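# Fold a napkin diagonally into a flat triangle

## Task

Fold the napkin along its diagonal so that one corner is brought onto the opposite corner, giving a flat, low triangle. All three points must be spread out to full size and lie flat, away from the fold line. The two matched corners must coincide to within about a thumb's width. The whole napkin must rest on the table without touching either arm's base, mounting plate or frame. The carried corner may be placed or dropped into position. The attempt fails if the napkin comes free of a gripper while that gripper is travelling sideways quickly enough to throw it, even if the other gripper catches it. The fold must stay in place by itself, not because the robot is holding it. At the end both arms, hands included, should hang in free air touching nothing, and the scene must settle to rest.

## Robot and tools

Robot: two six-joint arms, left_arm and right_arm, each ending in a parallel two-finger gripper. The fingers point along the gripper's own +z axis and close along its y axis. The reported end_effector_position is a point between the finger pads, roughly 1 cm behind the fingertips. Each gripper also carries a wrist camera mount that sticks out near the hand.

Frame: every position and orientation is given in one shared scene frame, in metres. The origin is on the table top midway between the arms. +x points out over the table, +z points up, and left_arm sits on the +y side. The names left and right do not refer to sides of the camera images. Bases: left_arm at (-0.032, +0.299, 0), right_arm at (+0.011, -0.325, 0). Their mounting plates and the metal frame behind them are fixed obstacles. Quaternions are always written w first: qw, qx, qy, qz.

The 16-number row used by execute_actions and move: x, y, z, qw, qx, qy, qz, opening for left_arm, followed by the same eight for right_arm. All 16 are needed even when only one arm should move. x, y, z give an absolute target position for that gripper in the scene frame, in metres. The quaternion gives an absolute target orientation in the same frame. Opening runs from -1 (closed) to +1 (fully open, 0.094 m). It is an absolute setting, not a change from the current one. To keep a hand still, repeat its last reported position and quaternion exactly, with the opening it should keep. To keep an orientation during a motion, send one fixed quaternion every time rather than copying the slightly drifted one from the result.

execute_actions(actions): takes a list of actions. Each action is a list of up to 15 rows, and each row lasts one 1/30 s step. If there are fewer rows, the last row is held until 15 steps have passed. Each target must lie within 0.6 m of that gripper's current position along each of the gripper's axes. Otherwise the action is refused for both arms. If the first action is badly formed or fails this check, nothing runs. On every step the controller clips the target to at most 70 mm and 16 degrees from the measured pose. Far targets therefore take several actions. When the targets conflict, position wins over orientation. An empty list just returns the current state and images.

move(target, speed, blocking): sends each gripper in a straight line toward its pose in target, one 16-number row of absolute poses. Both paths finish at the same time and last 0.5 to 10 s. speed is the top path speed in m/s, from 0.002 to 0.5 (default 0.25). Turning is limited to twice that value in rad/s. The opening is applied when the move starts. Paths do not avoid obstacles or the other arm. Grippers can lag, drift, or briefly exceed the speed, especially when the arm is nearly straight. Faster moves and targets set deeper past a contact hit and press harder. With blocking=false the call returns after 0.5 s while motion continues. You must then use wait or stop before sending new actions or moves. The result adds a move: line giving how it ended, such as done, off_target, moving, held or fault. It also reports which limits acted (paced means the pose was clipped; held means a check blocked steps) and each gripper's distance from its target.

wait(seconds): 0 to 10 s; lets the scene run with the last commands held. It returns early when a running move ends. stop(): brakes a running move; it needs stopping distance, and the fingers keep closing or opening. zoom_image(camera, region): gives a closer look at [x0, y0, x1, y1] pixels of cam_high, cam_low, cam_left_wrist or cam_right_wrist, at most 504x504. read_manual(section) only returns licence texts. finished_scene(scene) ends the scene for good; call it only after the fold is complete and stable.

Results: a state line left_arm: … | right_arm: … gives each gripper's pose, plus Hand target lines showing the pose each arm is now being driven toward. grip_measured is the finger opening on the command scale. To grip something, command about 0.03 below grip_measured; a smaller gap grips more lightly. Thin cloth gets less clamping force. Joint positions end with the opening in metres. Joint torques are noisy and offset. A pose unreachable line means the clearance check changed or blocked that arm's command. A too close line treats a plate and its half of the frame as part of that arm. FAULT or OVER-TEMPERATURE lines mean an arm stopped. MOTOR HOT appears from 75 °C when a load is held too long; avoid holding loads long. Hands usually stop a centimetre or more short of the target, mostly too low, and reported positions are less accurate at long reach.

Images come in the order cam_high, cam_low, cam_left_wrist, cam_right_wrist.

Avoid: letting the arms collide or push each other, pressing hard into the table, releasing the cloth during fast sideways motion, dropping the napkin onto the bases, and ending with a hand on the cloth or table. Lift both hands clear before finishing.

Each tool is called after "Request:" as name([rows], argument=value, ...), one row to a line, values as JSON.

## Session

Request:
execute_actions(actions=[])

Scene clock: 0.00 s.
left_arm: end_effector_position=(+0.3485, +0.3390, +0.4031) grip_measured=+1.000 end_effector_quat_wxyz=(+0.704, -0.042, +0.708, +0.036) | right_arm: end_effector_position=(+0.3874, -0.3646, +0.4079) grip_measured=+1.000 end_effector_quat_wxyz=(+0.706, +0.041, +0.706, -0.033)
Joint positions: left_arm=[-0.017  1.049  1.037  0.005 -0.016 -0.008  0.094] | right_arm=[ 0.006  1.037  1.045 -0.008 -0.004  0.011  0.094]
Joint velocities: left_arm=[-0.002  0.002  0.002 -0.095  0.037  0.037  0.   ] | right_arm=[-0.022  0.002 -0.012 -0.037 -0.139 -0.037  0.   ]
Joint torques (N m, as the arm reports them, + toward a larger angle): no reading
Motor temperatures (°C, as the motors report them): left_arm=[22 26 24 24 23 23] | right_arm=[24 28 26 23 22 23]
Hand target (left_arm): +0.346, +0.339, +0.406; +0.706, -0.042, +0.706, +0.037
Hand target (right_arm): +0.384, -0.364, +0.420; +0.718, +0.041, +0.694, -0.033

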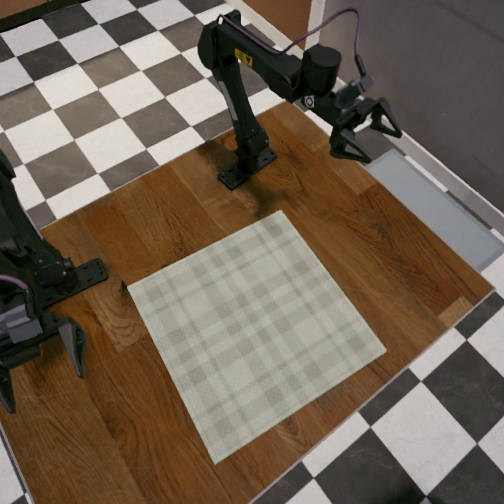

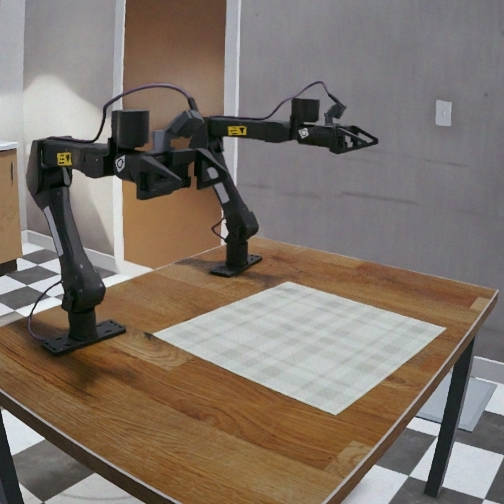

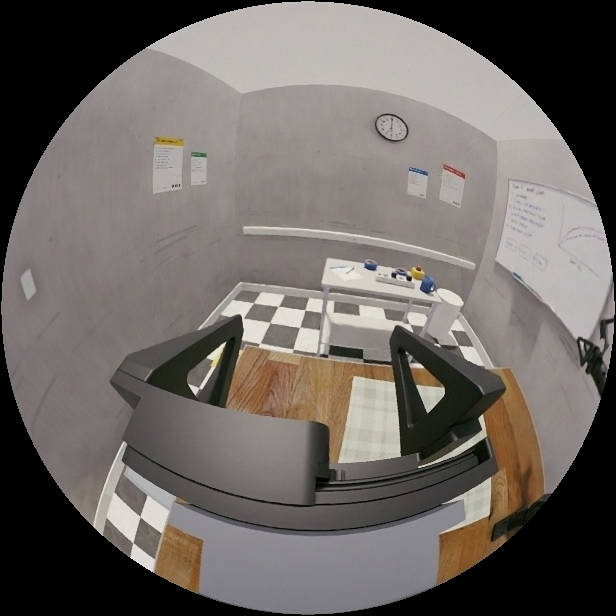

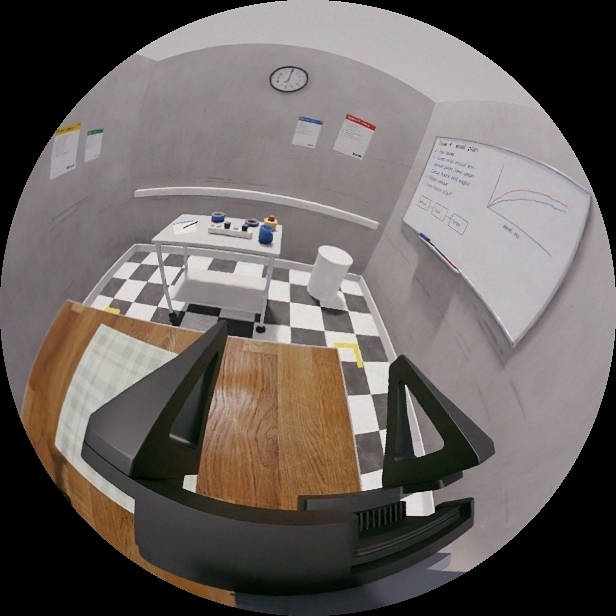

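Request:
move(target=[0.158, 0.628, 0.40, 0.612, -0.354, 0.612, 0.354, 1, 0.585, -0.237, 0.055, 0.259, 0, 0.966, 0, -0.3], speed=0.4)

Scene clock: 12.27 s.
left_arm: end_effector_position=(+0.1639, +0.6289, +0.3827) grip_measured=+1.000 end_effector_quat_wxyz=(+0.605, -0.359, +0.624, +0.342) | right_arm: end_effector_position=(+0.5784, -0.2423, +0.0393) grip_measured=-0.299 end_effector_quat_wxyz=(+0.242, +0.005, +0.970, -0.012)
Joint positions: left_arm=[ 0.918  1.042  0.981  0.026 -0.007 -0.008  0.094] | right_arm=[ 0.292  2.377  1.969 -0.683  0.107  0.16   0.033]
Joint velocities: left_arm=[-0.002 -0.007 -0.017  0.022 -0.037 -0.022  0.   ] | right_arm=[-0.012  0.012 -0.012  0.051 -0.051  0.037  0.   ]
Joint torques (N m, as the arm reports them, + toward a larger angle): left_arm=[ 0.53 -2.52  9.05  1.97 -0.04 -0.01] | right_arm=[  0.46 -11.93   9.52   0.82  -0.02   0.02]
Motor temperatures (°C, as the motors report them): left_arm=[22 26 26 26 23 23] | right_arm=[24 29 28 25 22 23]
Hand target (left_arm): +0.160, +0.630, +0.400; +0.615, -0.356, +0.610, +0.352
Hand target (right_arm): +0.585, -0.236, +0.058; +0.259, +0.005, +0.966, -0.002
Off the commanded pose (left_arm): 0.018 m, 2 deg.
Off the commanded pose (right_arm): 0.018 m, 2 deg.
move: off_target (left_arm, right_arm)

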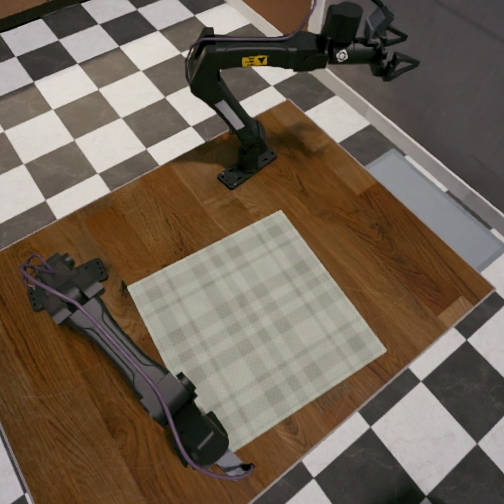

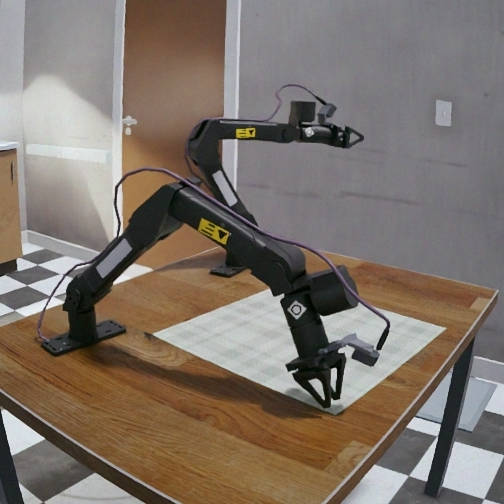

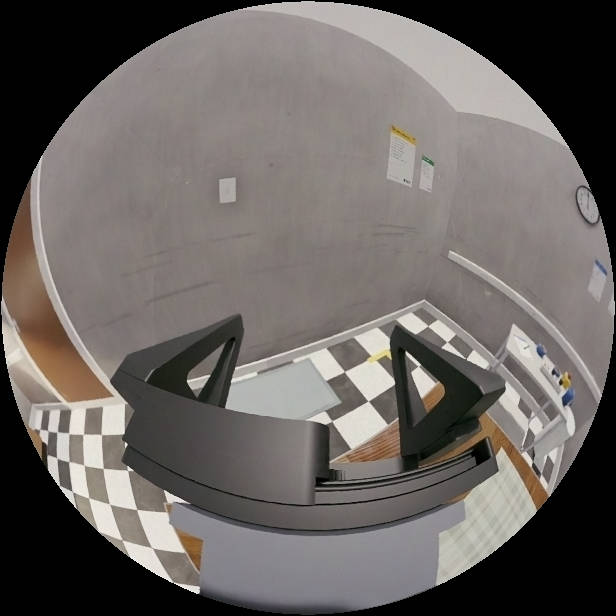

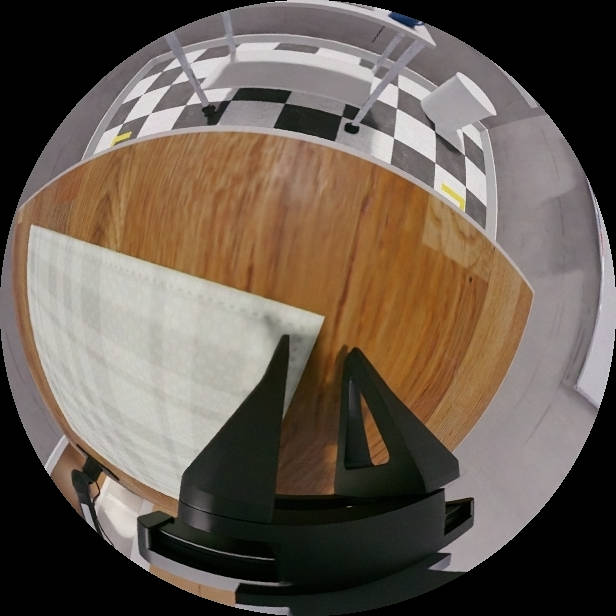

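Request:
move(target=[0.1639, 0.6289, 0.3827, 0.605, -0.359, 0.624, 0.342, 1, 0.585, -0.226, 0.028, 0.259, 0, 0.966, 0, -0.3], speed=0.05)

Request:
zoom_image(camera="cam_right_wrist", region=[200, 230, 450, 480])

Scene clock: 15.73 s.
left_arm: end_effector_position=(+0.1639, +0.6289, +0.3828) grip_measured=+1.000 end_effector_quat_wxyz=(+0.605, -0.358, +0.624, +0.342) | right_arm: end_effector_position=(+0.5823, -0.2313, +0.0263) grip_measured=-0.299 end_effector_quat_wxyz=(+0.249, -0.000, +0.969, -0.008)
Joint positions: left_arm=[ 0.918  1.042  0.981  0.027 -0.007 -0.008  0.094] | right_arm=[ 0.309  2.402  1.954 -0.63   0.107  0.167  0.033]
Joint velocities: left_arm=[-0.022 -0.007 -0.012  0.007  0.051  0.022  0.   ] | right_arm=[-0.007 -0.012  0.017 -0.007 -0.066 -0.022  0.   ]
Joint torques (N m, as the arm reports them, + toward a larger angle): left_arm=[-0.11 -2.68  6.99  1.88 -0.05  0.03] | right_arm=[  0.37 -11.47   5.41   1.23   0.     0.05]
Motor temperatures (°C, as the motors report them): left_arm=[22 26 27 27 23 23] | right_arm=[24 32 29 25 22 23]
Hand target (left_arm): +0.164, +0.629, +0.383; +0.605, -0.359, +0.624, +0.342
Hand target (right_arm): +0.585, -0.226, +0.028; +0.258, -0.000, +0.966, -0.000
Off the commanded pose (left_arm): 0.000 m, 0 deg.
Off the commanded pose (right_arm): 0.006 m, 1 deg.
move: done

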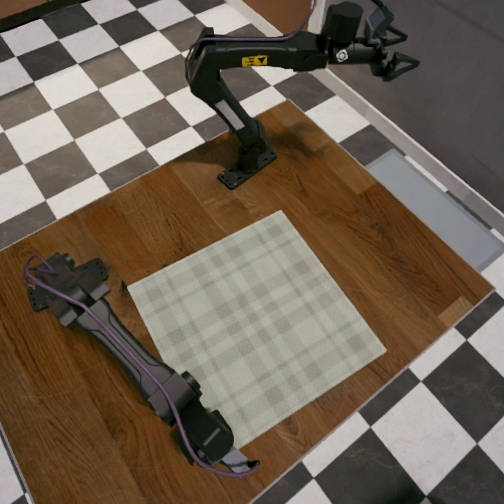

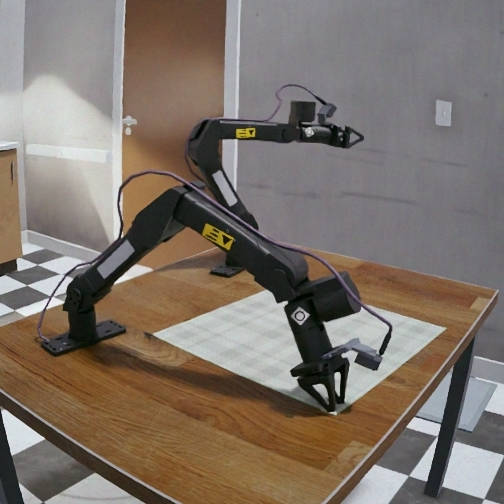

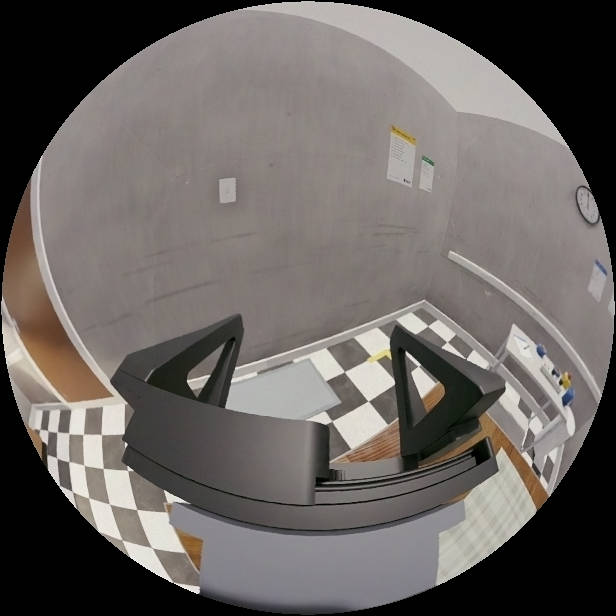

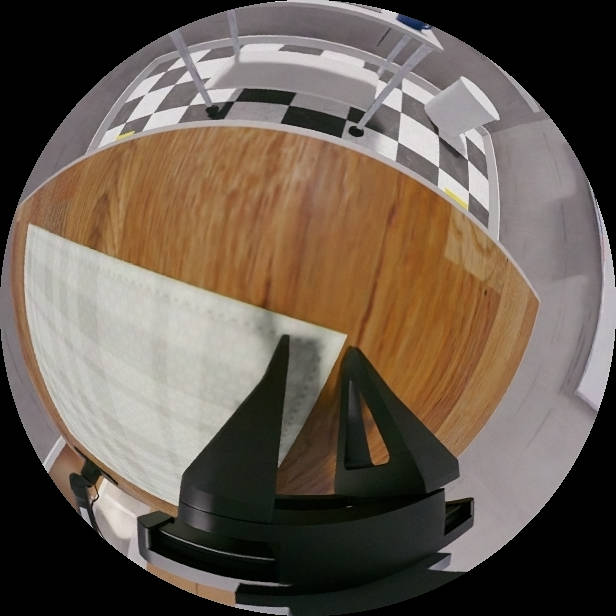

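Region (200, 230, 450, 480) of cam_right_wrist's 616x616 image, scaled by 2.016, with more detail than that image has.

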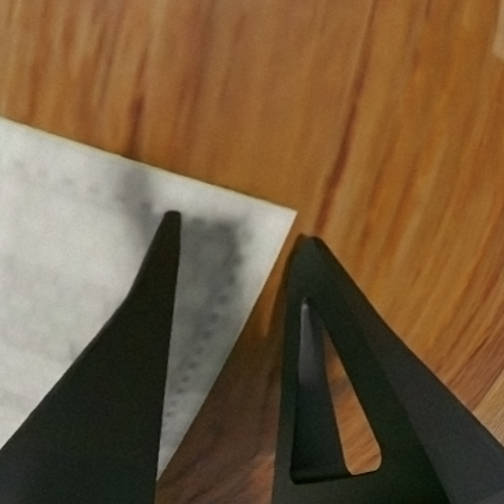

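Request:
execute_actions([
  [[0.1639, 0.6289, 0.3827, 0.605, -0.359, 0.624, 0.342, 1, 0.582, -0.229, 0.016, 0.259, 0, 0.966, 0, -0.3]],
  [[0.1639, 0.6289, 0.3827, 0.605, -0.359, 0.624, 0.342, 1, 0.582, -0.229, 0.016, 0.259, 0, 0.966, 0, -0.36],[0.1639, 0.6289, 0.3827, 0.605, -0.359, 0.624, 0.342, 1, 0.582, -0.229, 0.016, 0.259, 0, 0.966, 0, -0.42],[0.1639, 0.6289, 0.3827, 0.605, -0.359, 0.624, 0.342, 1, 0.582, -0.229, 0.016, 0.259, 0, 0.966, 0, -0.48],[0.1639, 0.6289, 0.3827, 0.605, -0.359, 0.624, 0.342, 1, 0.582, -0.229, 0.016, 0.259, 0, 0.966, 0, -0.54],[0.1639, 0.6289, 0.3827, 0.605, -0.359, 0.624, 0.342, 1, 0.582, -0.229, 0.016, 0.259, 0, 0.966, 0, -0.6],[0.1639, 0.6289, 0.3827, 0.605, -0.359, 0.624, 0.342, 1, 0.582, -0.229, 0.016, 0.259, 0, 0.966, 0, -0.66],[0.1639, 0.6289, 0.3827, 0.605, -0.359, 0.624, 0.342, 1, 0.582, -0.229, 0.016, 0.259, 0, 0.966, 0, -0.72],[0.1639, 0.6289, 0.3827, 0.605, -0.359, 0.624, 0.342, 1, 0.582, -0.229, 0.016, 0.259, 0, 0.966, 0, -0.78],[0.1639, 0.6289, 0.3827, 0.605, -0.359, 0.624, 0.342, 1, 0.582, -0.229, 0.016, 0.259, 0, 0.966, 0, -0.84],[0.1639, 0.6289, 0.3827, 0.605, -0.359, 0.624, 0.342, 1, 0.582, -0.229, 0.016, 0.259, 0, 0.966, 0, -0.9],[0.1639, 0.6289, 0.3827, 0.605, -0.359, 0.624, 0.342, 1, 0.582, -0.229, 0.016, 0.259, 0, 0.966, 0, -0.95],[0.1639, 0.6289, 0.3827, 0.605, -0.359, 0.624, 0.342, 1, 0.582, -0.229, 0.016, 0.259, 0, 0.966, 0, -1]],
])

Request:
move(target=[0.1639, 0.6289, 0.3827, 0.605, -0.359, 0.624, 0.342, 1, 0.52, -0.155, 0.19, 0.296, -0.166, 0.939, 0.052, -1], speed=0.15)

Scene clock: 27.83 s.
left_arm: end_effector_position=(+0.1639, +0.6289, +0.3828) grip_measured=+1.000 end_effector_quat_wxyz=(+0.605, -0.358, +0.624, +0.342) | right_arm: end_effector_position=(+0.5877, -0.2296, +0.0232) grip_measured=-0.994 end_effector_quat_wxyz=(+0.266, +0.001, +0.964, -0.002)
Joint positions: left_arm=[ 0.918  1.042  0.981  0.027 -0.007 -0.008  0.094] | right_arm=[ 0.309  2.399  1.918 -0.56   0.104  0.168  0.   ]
Joint velocities: left_arm=[-0.007 -0.022 -0.002  0.066 -0.081  0.007  0.   ] | right_arm=[-0.002 -0.007  0.002  0.037 -0.081 -0.154 -0.   ]
Joint torques (N m, as the arm reports them, + toward a larger angle): left_arm=[-0.11 -2.64  7.09  1.89 -0.02  0.01] | right_arm=[  0.02 -11.43   3.99   1.17   0.01   0.  ]
Motor temperatures (°C, as the motors report them): left_arm=[22 26 27 28 23 23] | right_arm=[24 38 28 26 22 23]
Hand target (left_arm): +0.164, +0.629, +0.383; +0.605, -0.359, +0.624, +0.342
Hand target (right_arm): +0.582, -0.229, +0.016; +0.259, +0.000, +0.966, -0.000
Off the commanded pose (left_arm): 0.000 m, 0 deg.
Off the commanded pose (right_arm): 0.009 m, 1 deg.

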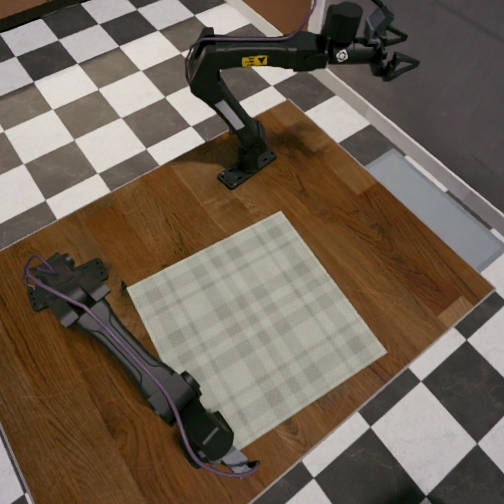

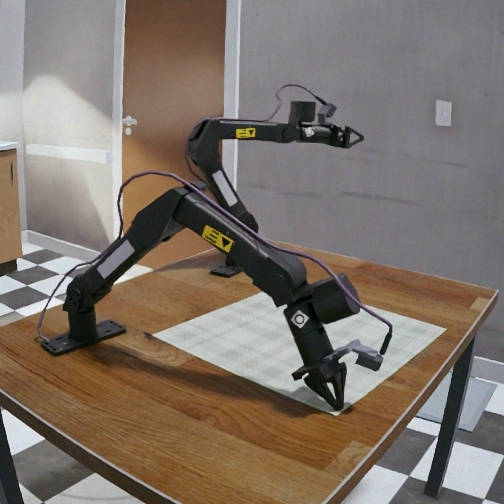

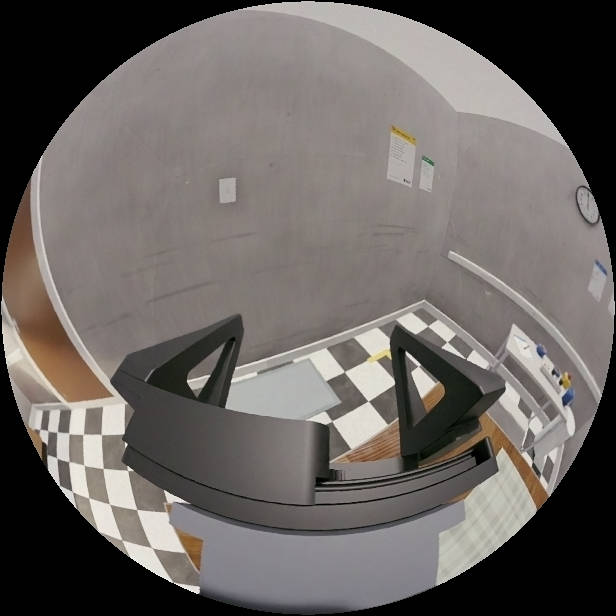

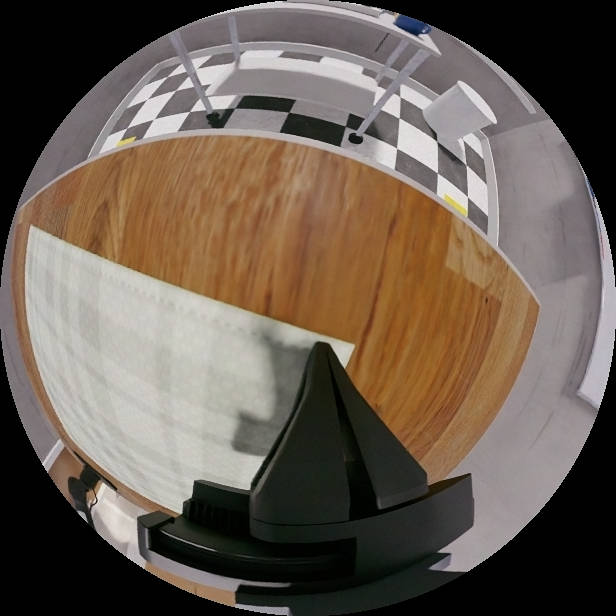

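Scene clock: 29.77 s.
left_arm: end_effector_position=(+0.1639, +0.6289, +0.3828) grip_measured=+1.000 end_effector_quat_wxyz=(+0.605, -0.358, +0.624, +0.342) | right_arm: end_effector_position=(+0.5177, -0.1615, +0.1643) grip_measured=-0.994 end_effector_quat_wxyz=(+0.274, -0.161, +0.947, +0.043)
Joint positions: left_arm=[ 0.918  1.042  0.981  0.027 -0.007 -0.008  0.094] | right_arm=[ 0.422  2.082  1.944 -0.87  -0.009 -0.027  0.   ]
Joint velocities: left_arm=[ 0.007  0.002 -0.002 -0.037 -0.037 -0.022  0.   ] | right_arm=[-0.002  0.007  0.007 -0.051  0.066  0.022 -0.001]
Joint torques (N m, as the arm reports them, + toward a larger angle): left_arm=[-0.06 -2.48  7.05  1.92 -0.04 -0.03] | right_arm=[  0.45 -11.27   9.54   0.97  -0.12  -0.08]
Motor temperatures (°C, as the motors report them): left_arm=[22 26 27 29 23 23] | right_arm=[24 39 29 26 22 23]
Hand target (left_arm): +0.164, +0.629, +0.383; +0.605, -0.359, +0.624, +0.342
Hand target (right_arm): +0.518, -0.156, +0.189; +0.295, -0.166, +0.939, +0.052
Off the commanded pose (left_arm): 0.000 m, 0 deg.
Off the commanded pose (right_arm): 0.027 m, 3 deg.
move: off_target (right_arm)

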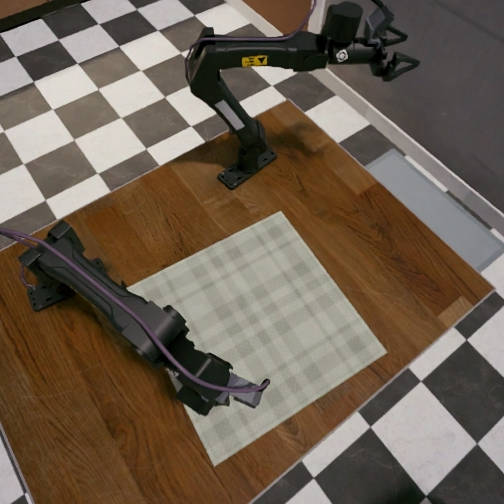

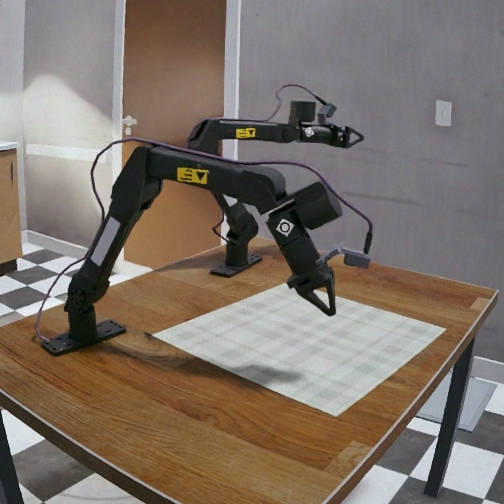

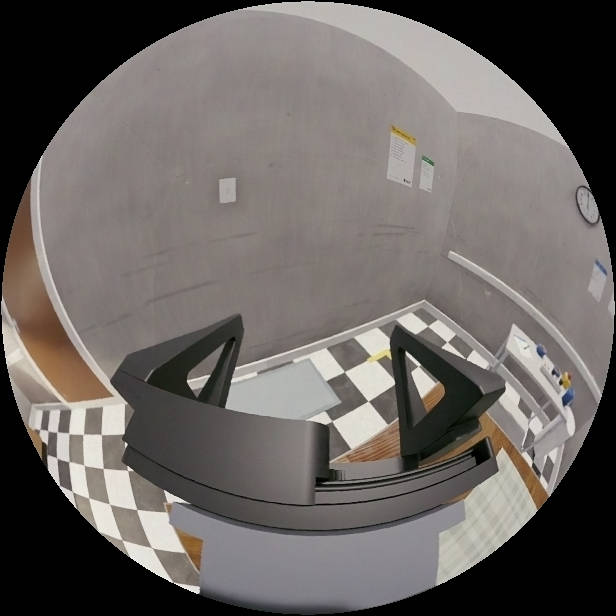

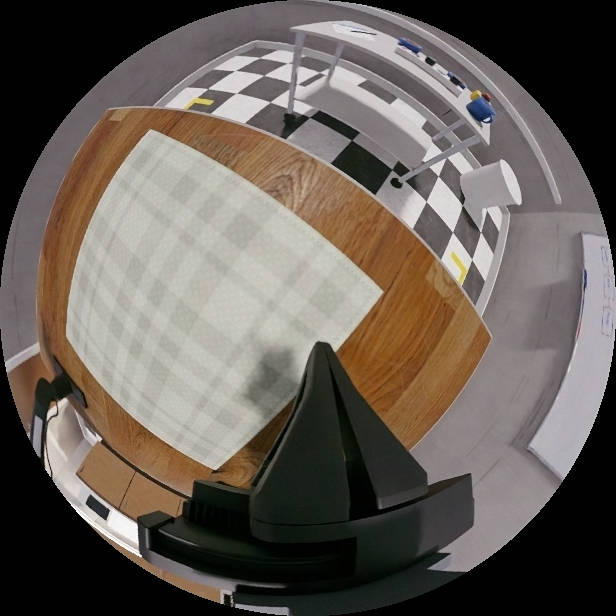

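Request:
move(target=[0.1639, 0.6289, 0.3827, 0.605, -0.359, 0.624, 0.342, 1, 0.585, -0.239, 0.05, 0.216, 0.004, 0.976, 0.018, -0.25], speed=0.3)

Request:
move(target=[0.1639, 0.6289, 0.3827, 0.605, -0.359, 0.624, 0.342, 1, 0.585, -0.239, 0.012, 0.216, 0.004, 0.976, 0.018, -0.25], speed=0.05)

Scene clock: 35.37 s.
left_arm: end_effector_position=(+0.1639, +0.6289, +0.3828) grip_measured=+1.000 end_effector_quat_wxyz=(+0.605, -0.358, +0.624, +0.342) | right_arm: end_effector_position=(+0.5788, -0.2383, +0.0336) grip_measured=-0.251 end_effector_quat_wxyz=(+0.200, +0.001, +0.980, +0.019)
Joint positions: left_arm=[ 0.918  1.042  0.981  0.027 -0.007 -0.008  0.094] | right_arm=[ 0.273  2.464  2.137 -0.839  0.025  0.154  0.035]
Joint velocities: left_arm=[-0.022 -0.017 -0.002 -0.095  0.007  0.022  0.   ] | right_arm=[-0.012 -0.007 -0.002 -0.022 -0.022  0.007  0.   ]
Joint torques (N m, as the arm reports them, + toward a larger angle): left_arm=[-0.02 -2.59  7.12  1.86  0.01  0.01] | right_arm=[  0.13 -12.     9.53   0.7    0.14   0.03]
Motor temperatures (°C, as the motors report them): left_arm=[22 26 28 29 23 23] | right_arm=[24 40 29 25 22 23]
Hand target (left_arm): +0.164, +0.629, +0.383; +0.605, -0.359, +0.624, +0.342
Hand target (right_arm): +0.586, -0.238, +0.051; +0.217, +0.004, +0.976, +0.018
Off the commanded pose (left_arm): 0.000 m, 0 deg.
Off the commanded pose (right_arm): 0.018 m, 2 deg.
move: off_target (right_arm)

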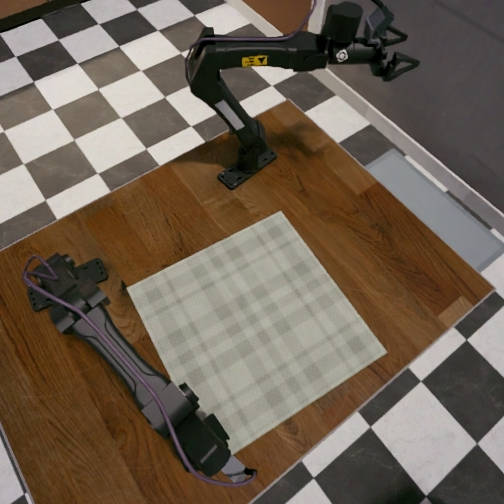

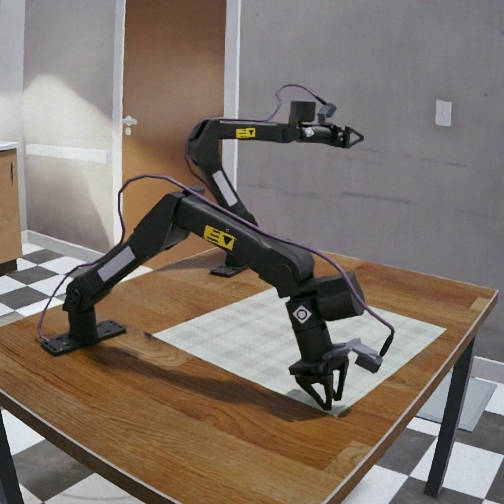

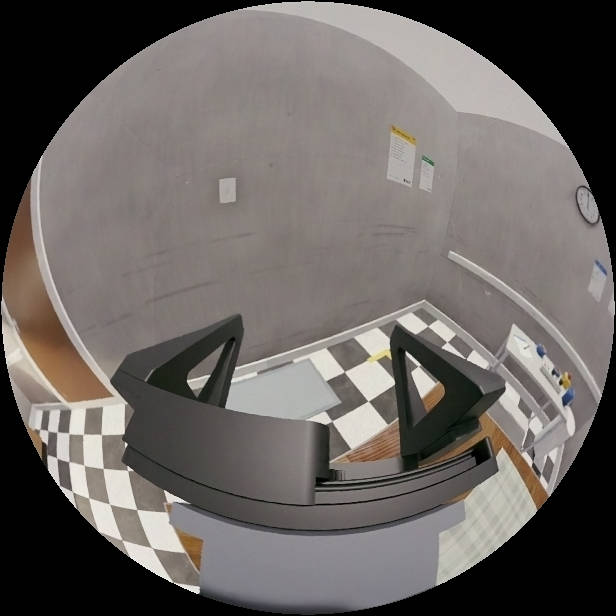

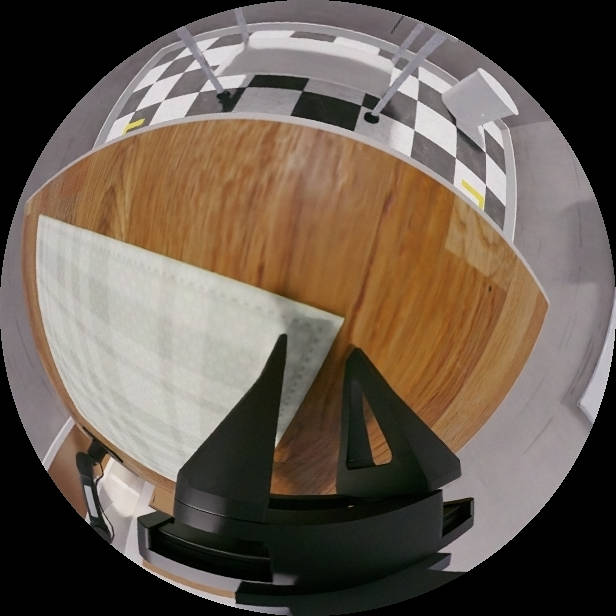

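Scene clock: 36.27 s.
left_arm: end_effector_position=(+0.1639, +0.6289, +0.3828) grip_measured=+1.000 end_effector_quat_wxyz=(+0.605, -0.358, +0.624, +0.342) | right_arm: end_effector_position=(+0.5874, -0.2374, +0.0226) grip_measured=-0.251 end_effector_quat_wxyz=(+0.221, +0.001, +0.975, +0.021)
Joint positions: left_arm=[ 0.918  1.042  0.981  0.027 -0.007 -0.008  0.094] | right_arm=[ 0.273  2.469  2.084 -0.74   0.028  0.154  0.035]
Joint velocities: left_arm=[ 0.002 -0.007 -0.007 -0.081 -0.022 -0.007  0.   ] | right_arm=[ 0.002 -0.022 -0.007  0.022 -0.037 -0.007  0.   ]
Joint torques (N m, as the arm reports them, + toward a larger angle): left_arm=[-0.07 -2.5   7.01  1.87 -0.04  0.  ] | right_arm=[ -0.13 -11.01   4.42   1.12   0.11   0.  ]
Motor temperatures (°C, as the motors report them): left_arm=[22 26 28 29 23 23] | right_arm=[24 40 29 25 22 23]
Hand target (left_arm): +0.164, +0.629, +0.383; +0.605, -0.359, +0.624, +0.342
Hand target (right_arm): +0.585, -0.239, +0.012; +0.216, +0.004, +0.976, +0.018
Off the commanded pose (left_arm): 0.000 m, 0 deg.
Off the commanded pose (right_arm): 0.011 m, 1 deg.
move: off_target (right_arm)

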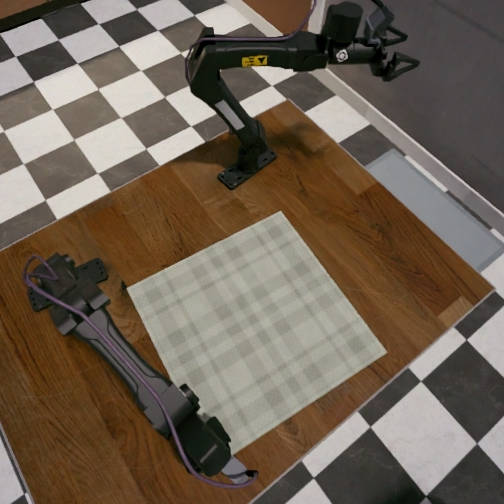

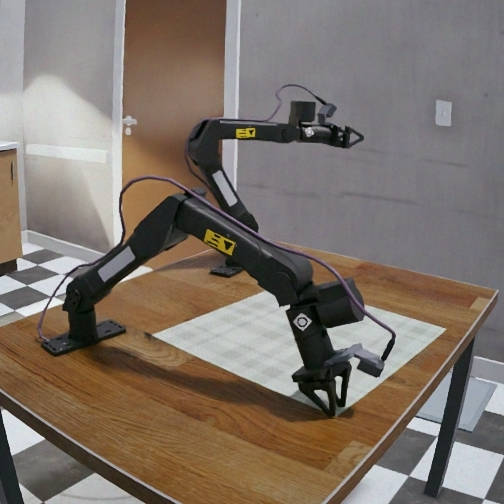

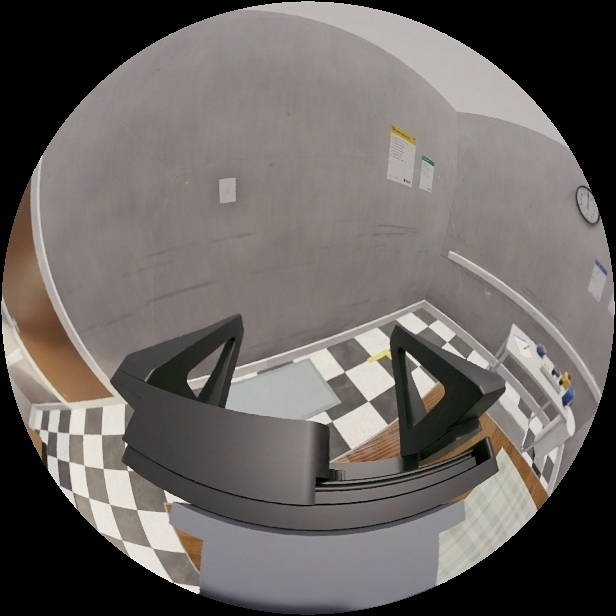

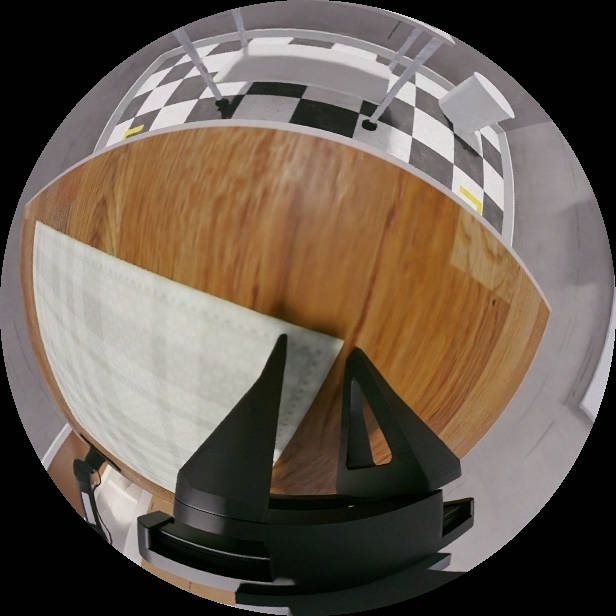

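Request:
execute_actions(actions=[])

Scene clock: 45.53 s.
left_arm: end_effector_position=(+0.1639, +0.6289, +0.3828) grip_measured=+1.000 end_effector_quat_wxyz=(+0.605, -0.358, +0.624, +0.342) | right_arm: end_effector_position=(+0.5880, -0.2373, +0.0229) grip_measured=-0.251 end_effector_quat_wxyz=(+0.222, +0.001, +0.975, +0.021)
Joint positions: left_arm=[ 0.918  1.042  0.981  0.027 -0.007 -0.008  0.094] | right_arm=[ 0.273  2.469  2.084 -0.737  0.028  0.154  0.035]
Joint velocities: left_arm=[-0.002  0.002  0.002 -0.051 -0.022  0.007  0.   ] | right_arm=[-0.012 -0.017 -0.002  0.037 -0.051 -0.007 -0.   ]
Joint torques (N m, as the arm reports them, + toward a larger angle): left_arm=[-0.07 -2.41  6.99  1.86 -0.04  0.  ] | right_arm=[  0.01 -10.93   4.33   1.14   0.1    0.02]
Motor temperatures (°C, as the motors report them): left_arm=[22 26 28 30 23 23] | right_arm=[24 41 29 26 22 23]
Hand target (left_arm): +0.164, +0.629, +0.383; +0.605, -0.359, +0.624, +0.342
Hand target (right_arm): +0.585, -0.239, +0.012; +0.216, +0.004, +0.976, +0.018
Off the commanded pose (left_arm): 0.000 m, 0 deg.
Off the commanded pose (right_arm): 0.011 m, 1 deg.

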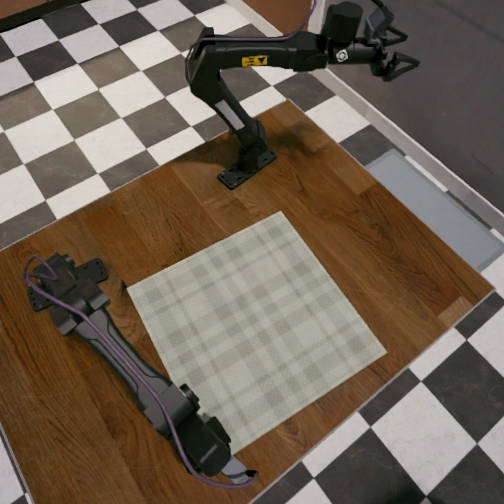

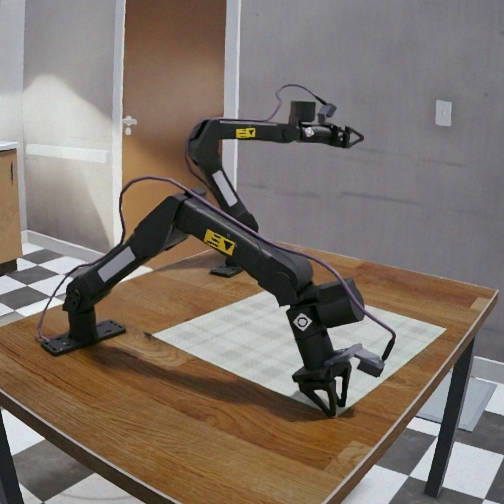

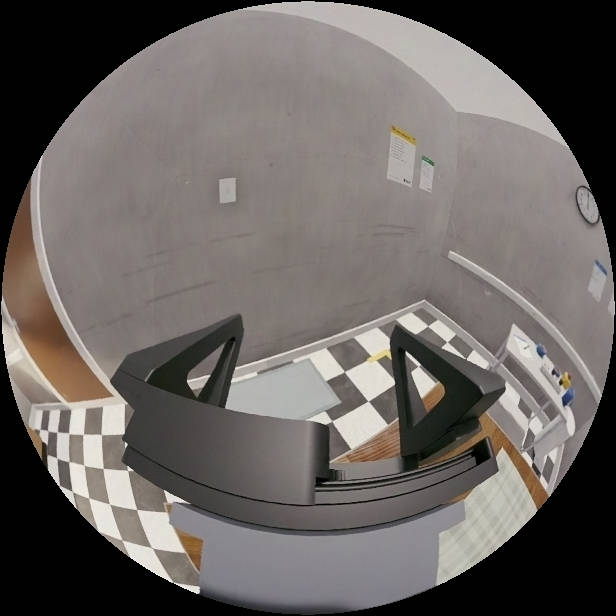

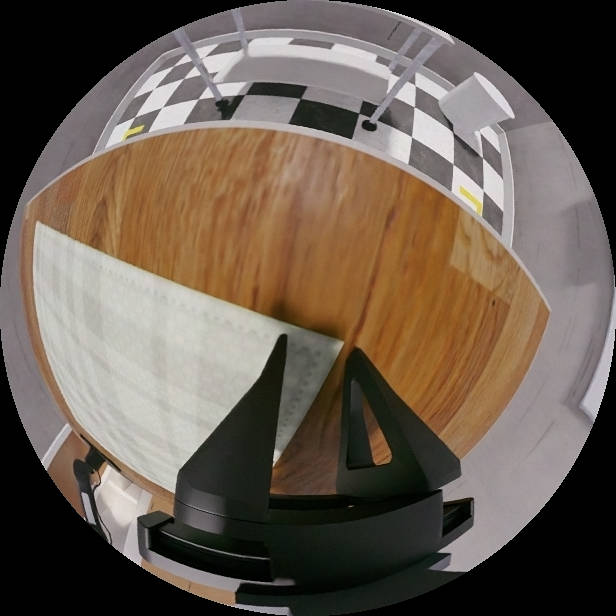

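Request:
execute_actions([
  [[0.1639,0.6289,0.3827,0.605,-0.359,0.624,0.342,1,0.582,-0.239,0.006,0.216,0.004,0.976,0.018,-0.25],[0.1639,0.6289,0.3827,0.605,-0.359,0.624,0.342,1,0.582,-0.239,0.004,0.216,0.004,0.976,0.018,-0.25],[0.1639,0.6289,0.3827,0.605,-0.359,0.624,0.342,1,0.582,-0.239,0.004,0.216,0.004,0.976,0.018,-0.25],[0.1639,0.6289,0.3827,0.605,-0.359,0.624,0.342,1,0.582,-0.239,0.004,0.216,0.004,0.976,0.018,-0.25],[0.1639,0.6289,0.3827,0.605,-0.359,0.624,0.342,1,0.582,-0.239,0.004,0.216,0.004,0.976,0.018,-0.25],[0.1639,0.6289,0.3827,0.605,-0.359,0.624,0.342,1,0.582,-0.239,0.004,0.216,0.004,0.976,0.018,-0.3],[0.1639,0.6289,0.3827,0.605,-0.359,0.624,0.342,1,0.582,-0.239,0.004,0.216,0.004,0.976,0.018,-0.34],[0.1639,0.6289,0.3827,0.605,-0.359,0.624,0.342,1,0.582,-0.239,0.004,0.216,0.004,0.976,0.018,-0.38],[0.1639,0.6289,0.3827,0.605,-0.359,0.624,0.342,1,0.582,-0.239,0.004,0.216,0.004,0.976,0.018,-0.42],[0.1639,0.6289,0.3827,0.605,-0.359,0.624,0.342,1,0.582,-0.239,0.004,0.216,0.004,0.976,0.018,-0.46],[0.1639,0.6289,0.3827,0.605,-0.359,0.624,0.342,1,0.582,-0.239,0.004,0.216,0.004,0.976,0.018,-0.5],[0.1639,0.6289,0.3827,0.605,-0.359,0.624,0.342,1,0.582,-0.239,0.004,0.216,0.004,0.976,0.018,-0.54],[0.1639,0.6289,0.3827,0.605,-0.359,0.624,0.342,1,0.582,-0.239,0.004,0.216,0.004,0.976,0.018,-0.58],[0.1639,0.6289,0.3827,0.605,-0.359,0.624,0.342,1,0.582,-0.239,0.004,0.216,0.004,0.976,0.018,-0.62],[0.1639,0.6289,0.3827,0.605,-0.359,0.624,0.342,1,0.582,-0.239,0.004,0.216,0.004,0.976,0.018,-0.66]],
])

Scene clock: 54.33 s.
left_arm: end_effector_position=(+0.1639, +0.6289, +0.3828) grip_measured=+1.000 end_effector_quat_wxyz=(+0.605, -0.358, +0.624, +0.342) | right_arm: end_effector_position=(+0.5925, -0.2391, +0.0217) grip_measured=-0.641 end_effector_quat_wxyz=(+0.238, +0.003, +0.971, +0.017)
Joint positions: left_arm=[ 0.918  1.042  0.981  0.027 -0.007 -0.008  0.094] | right_arm=[ 0.273  2.459  2.046 -0.678  0.042  0.154  0.017]
Joint velocities: left_arm=[-0.002 -0.017 -0.022  0.007 -0.007 -0.051  0.   ] | right_arm=[-0.007  0.007 -0.027  0.125 -0.022  0.007 -0.035]
Joint torques (N m, as the arm reports them, + toward a larger angle): left_arm=[-0.04 -2.55  7.15  1.9   0.   -0.01] | right_arm=[  0.08 -10.72   3.78   0.86  -0.04   0.05]
Motor temperatures (°C, as the motors report them): left_arm=[22 26 28 30 23 23] | right_arm=[24 42 28 26 22 23]
Hand target (left_arm): +0.164, +0.629, +0.383; +0.605, -0.359, +0.624, +0.342
Hand target (right_arm): +0.582, -0.239, +0.004; +0.216, +0.004, +0.976, +0.018
Off the commanded pose (left_arm): 0.000 m, 0 deg.
Off the commanded pose (right_arm): 0.021 m, 3 deg.

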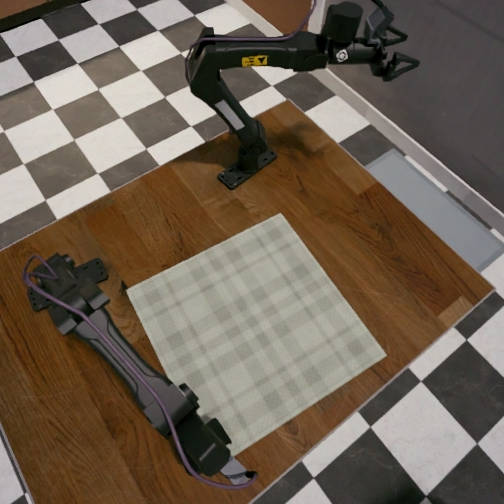

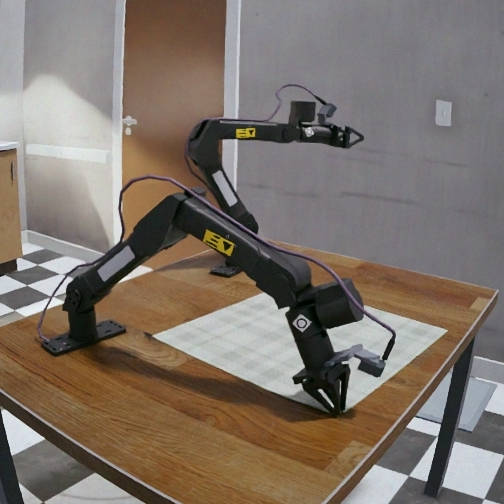

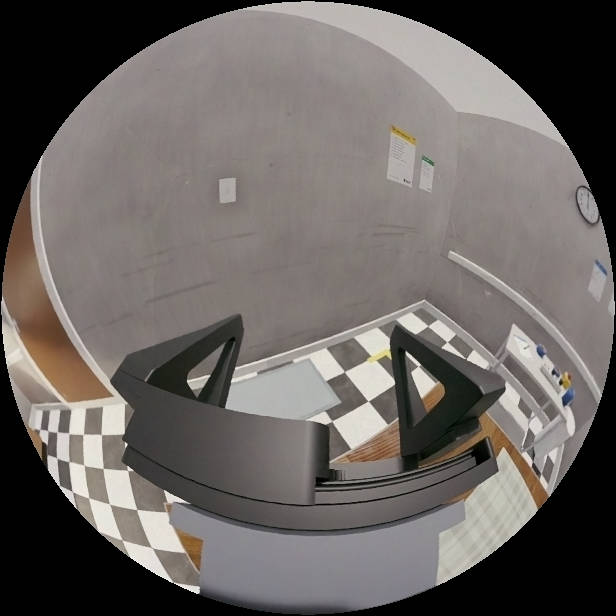

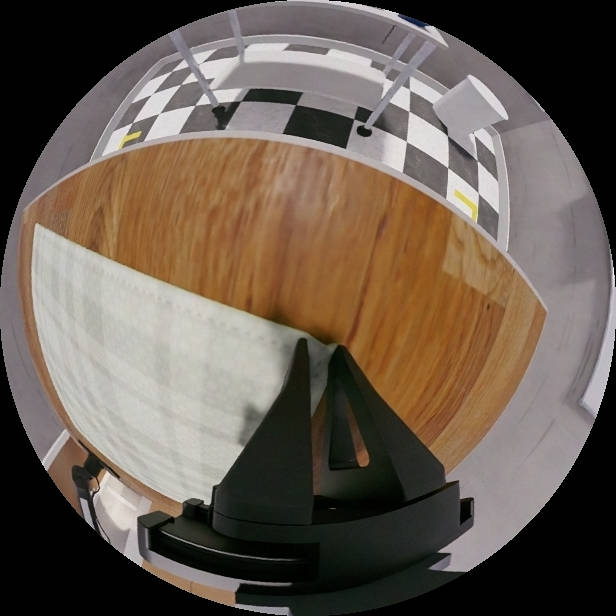

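Cloth looks bunched between the fingers. Finish closing and lift a bit.

Request:
execute_actions([
  [[0.1639,0.6289,0.3827,0.605,-0.359,0.624,0.342,1,0.585,-0.239,0.008,0.216,0.004,0.976,0.018,-0.72],[0.1639,0.6289,0.3827,0.605,-0.359,0.624,0.342,1,0.585,-0.239,0.008,0.216,0.004,0.976,0.018,-0.76],[0.1639,0.6289,0.3827,0.605,-0.359,0.624,0.342,1,0.585,-0.239,0.008,0.216,0.004,0.976,0.018,-0.8],[0.1639,0.6289,0.3827,0.605,-0.359,0.624,0.342,1,0.585,-0.239,0.008,0.216,0.004,0.976,0.018,-0.84],[0.1639,0.6289,0.3827,0.605,-0.359,0.624,0.342,1,0.585,-0.239,0.008,0.216,0.004,0.976,0.018,-0.88],[0.1639,0.6289,0.3827,0.605,-0.359,0.624,0.342,1,0.585,-0.239,0.008,0.216,0.004,0.976,0.018,-0.92],[0.1639,0.6289,0.3827,0.605,-0.359,0.624,0.342,1,0.585,-0.239,0.008,0.216,0.004,0.976,0.018,-0.96],[0.1639,0.6289,0.3827,0.605,-0.359,0.624,0.342,1,0.585,-0.239,0.008,0.216,0.004,0.976,0.018,-1]],
  [[0.1639,0.6289,0.3827,0.605,-0.359,0.624,0.342,1,0.585,-0.237,0.03,0.23,0.0,0.973,0.018,-1],[0.1639,0.6289,0.3827,0.605,-0.359,0.624,0.342,1,0.585,-0.237,0.04,0.23,0.0,0.973,0.018,-1],[0.1639,0.6289,0.3827,0.605,-0.359,0.624,0.342,1,0.583,-0.235,0.05,0.23,0.0,0.973,0.018,-1],[0.1639,0.6289,0.3827,0.605,-0.359,0.624,0.342,1,0.582,-0.233,0.06,0.23,0.0,0.973,0.018,-1],[0.1639,0.6289,0.3827,0.605,-0.359,0.624,0.342,1,0.58,-0.231,0.07,0.23,0.0,0.973,0.018,-1],[0.1639,0.6289,0.3827,0.605,-0.359,0.624,0.342,1,0.578,-0.229,0.08,0.23,0.0,0.973,0.018,-1],[0.1639,0.6289,0.3827,0.605,-0.359,0.624,0.342,1,0.576,-0.227,0.09,0.23,0.0,0.973,0.018,-1]],
])

Scene clock: 62.40 s.
left_arm: end_effector_position=(+0.1639, +0.6289, +0.3828) grip_measured=+1.000 end_effector_quat_wxyz=(+0.605, -0.358, +0.624, +0.342) | right_arm: end_effector_position=(+0.5766, -0.2271, +0.0700) grip_measured=-0.985 end_effector_quat_wxyz=(+0.225, -0.003, +0.974, +0.020)
Joint positions: left_arm=[ 0.918  1.042  0.981  0.027 -0.007 -0.008  0.094] | right_arm=[ 0.297  2.392  2.132 -0.857  0.039  0.166  0.001]
Joint velocities: left_arm=[ 0.017 -0.042 -0.007 -0.037 -0.037 -0.007  0.   ] | right_arm=[-0.022 -0.022  0.11  -0.11   0.022 -0.007  0.   ]
Joint torques (N m, as the arm reports them, + toward a larger angle): left_arm=[-0.16 -2.56  7.17  1.87 -0.02 -0.01] | right_arm=[  0.33 -12.46   8.72   0.62   0.15   0.05]
Motor temperatures (°C, as the motors report them): left_arm=[22 26 28 31 23 23] | right_arm=[24 43 28 26 22 23]
Hand target (left_arm): +0.164, +0.629, +0.383; +0.605, -0.359, +0.624, +0.342
Hand target (right_arm): +0.575, -0.227, +0.089; +0.231, +0.000, +0.973, +0.018
Off the commanded pose (left_arm): 0.000 m, 0 deg.
Off the commanded pose (right_arm): 0.020 m, 1 deg.

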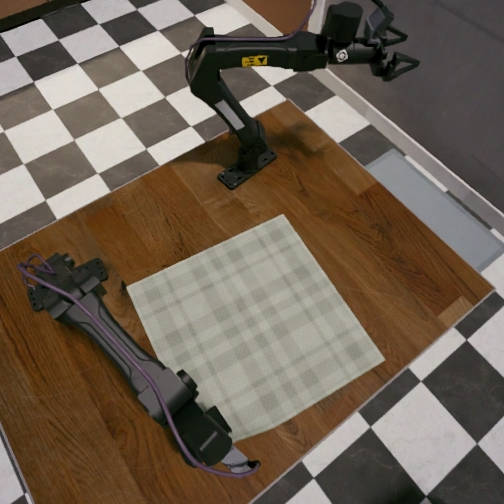

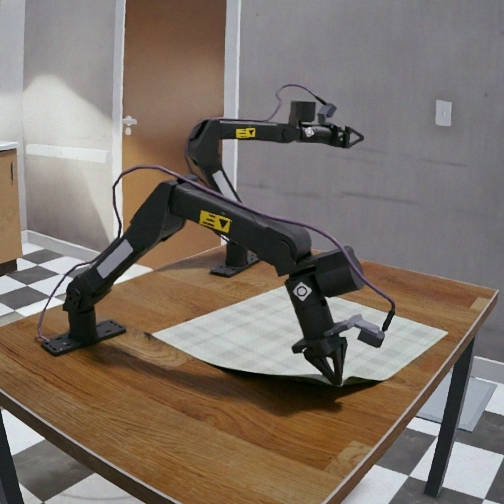

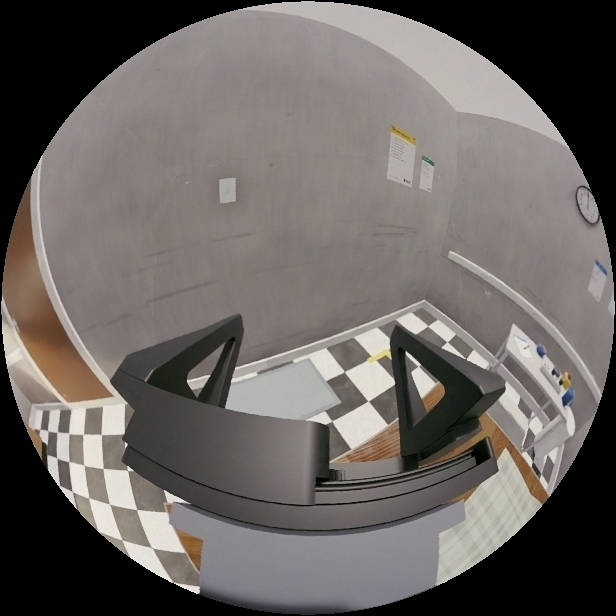

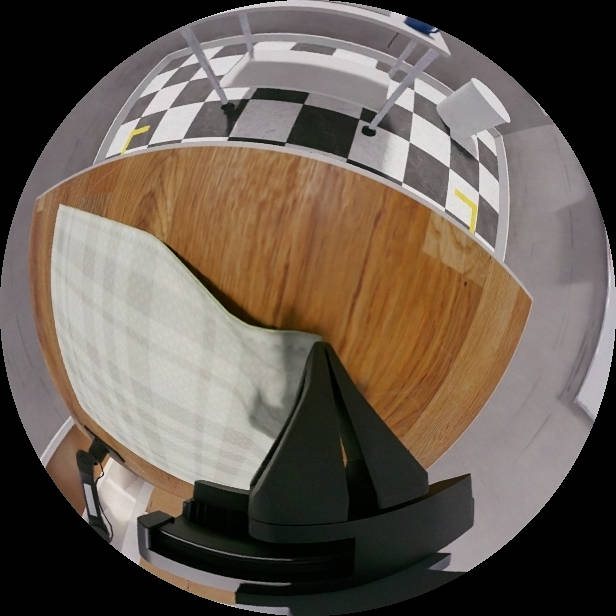

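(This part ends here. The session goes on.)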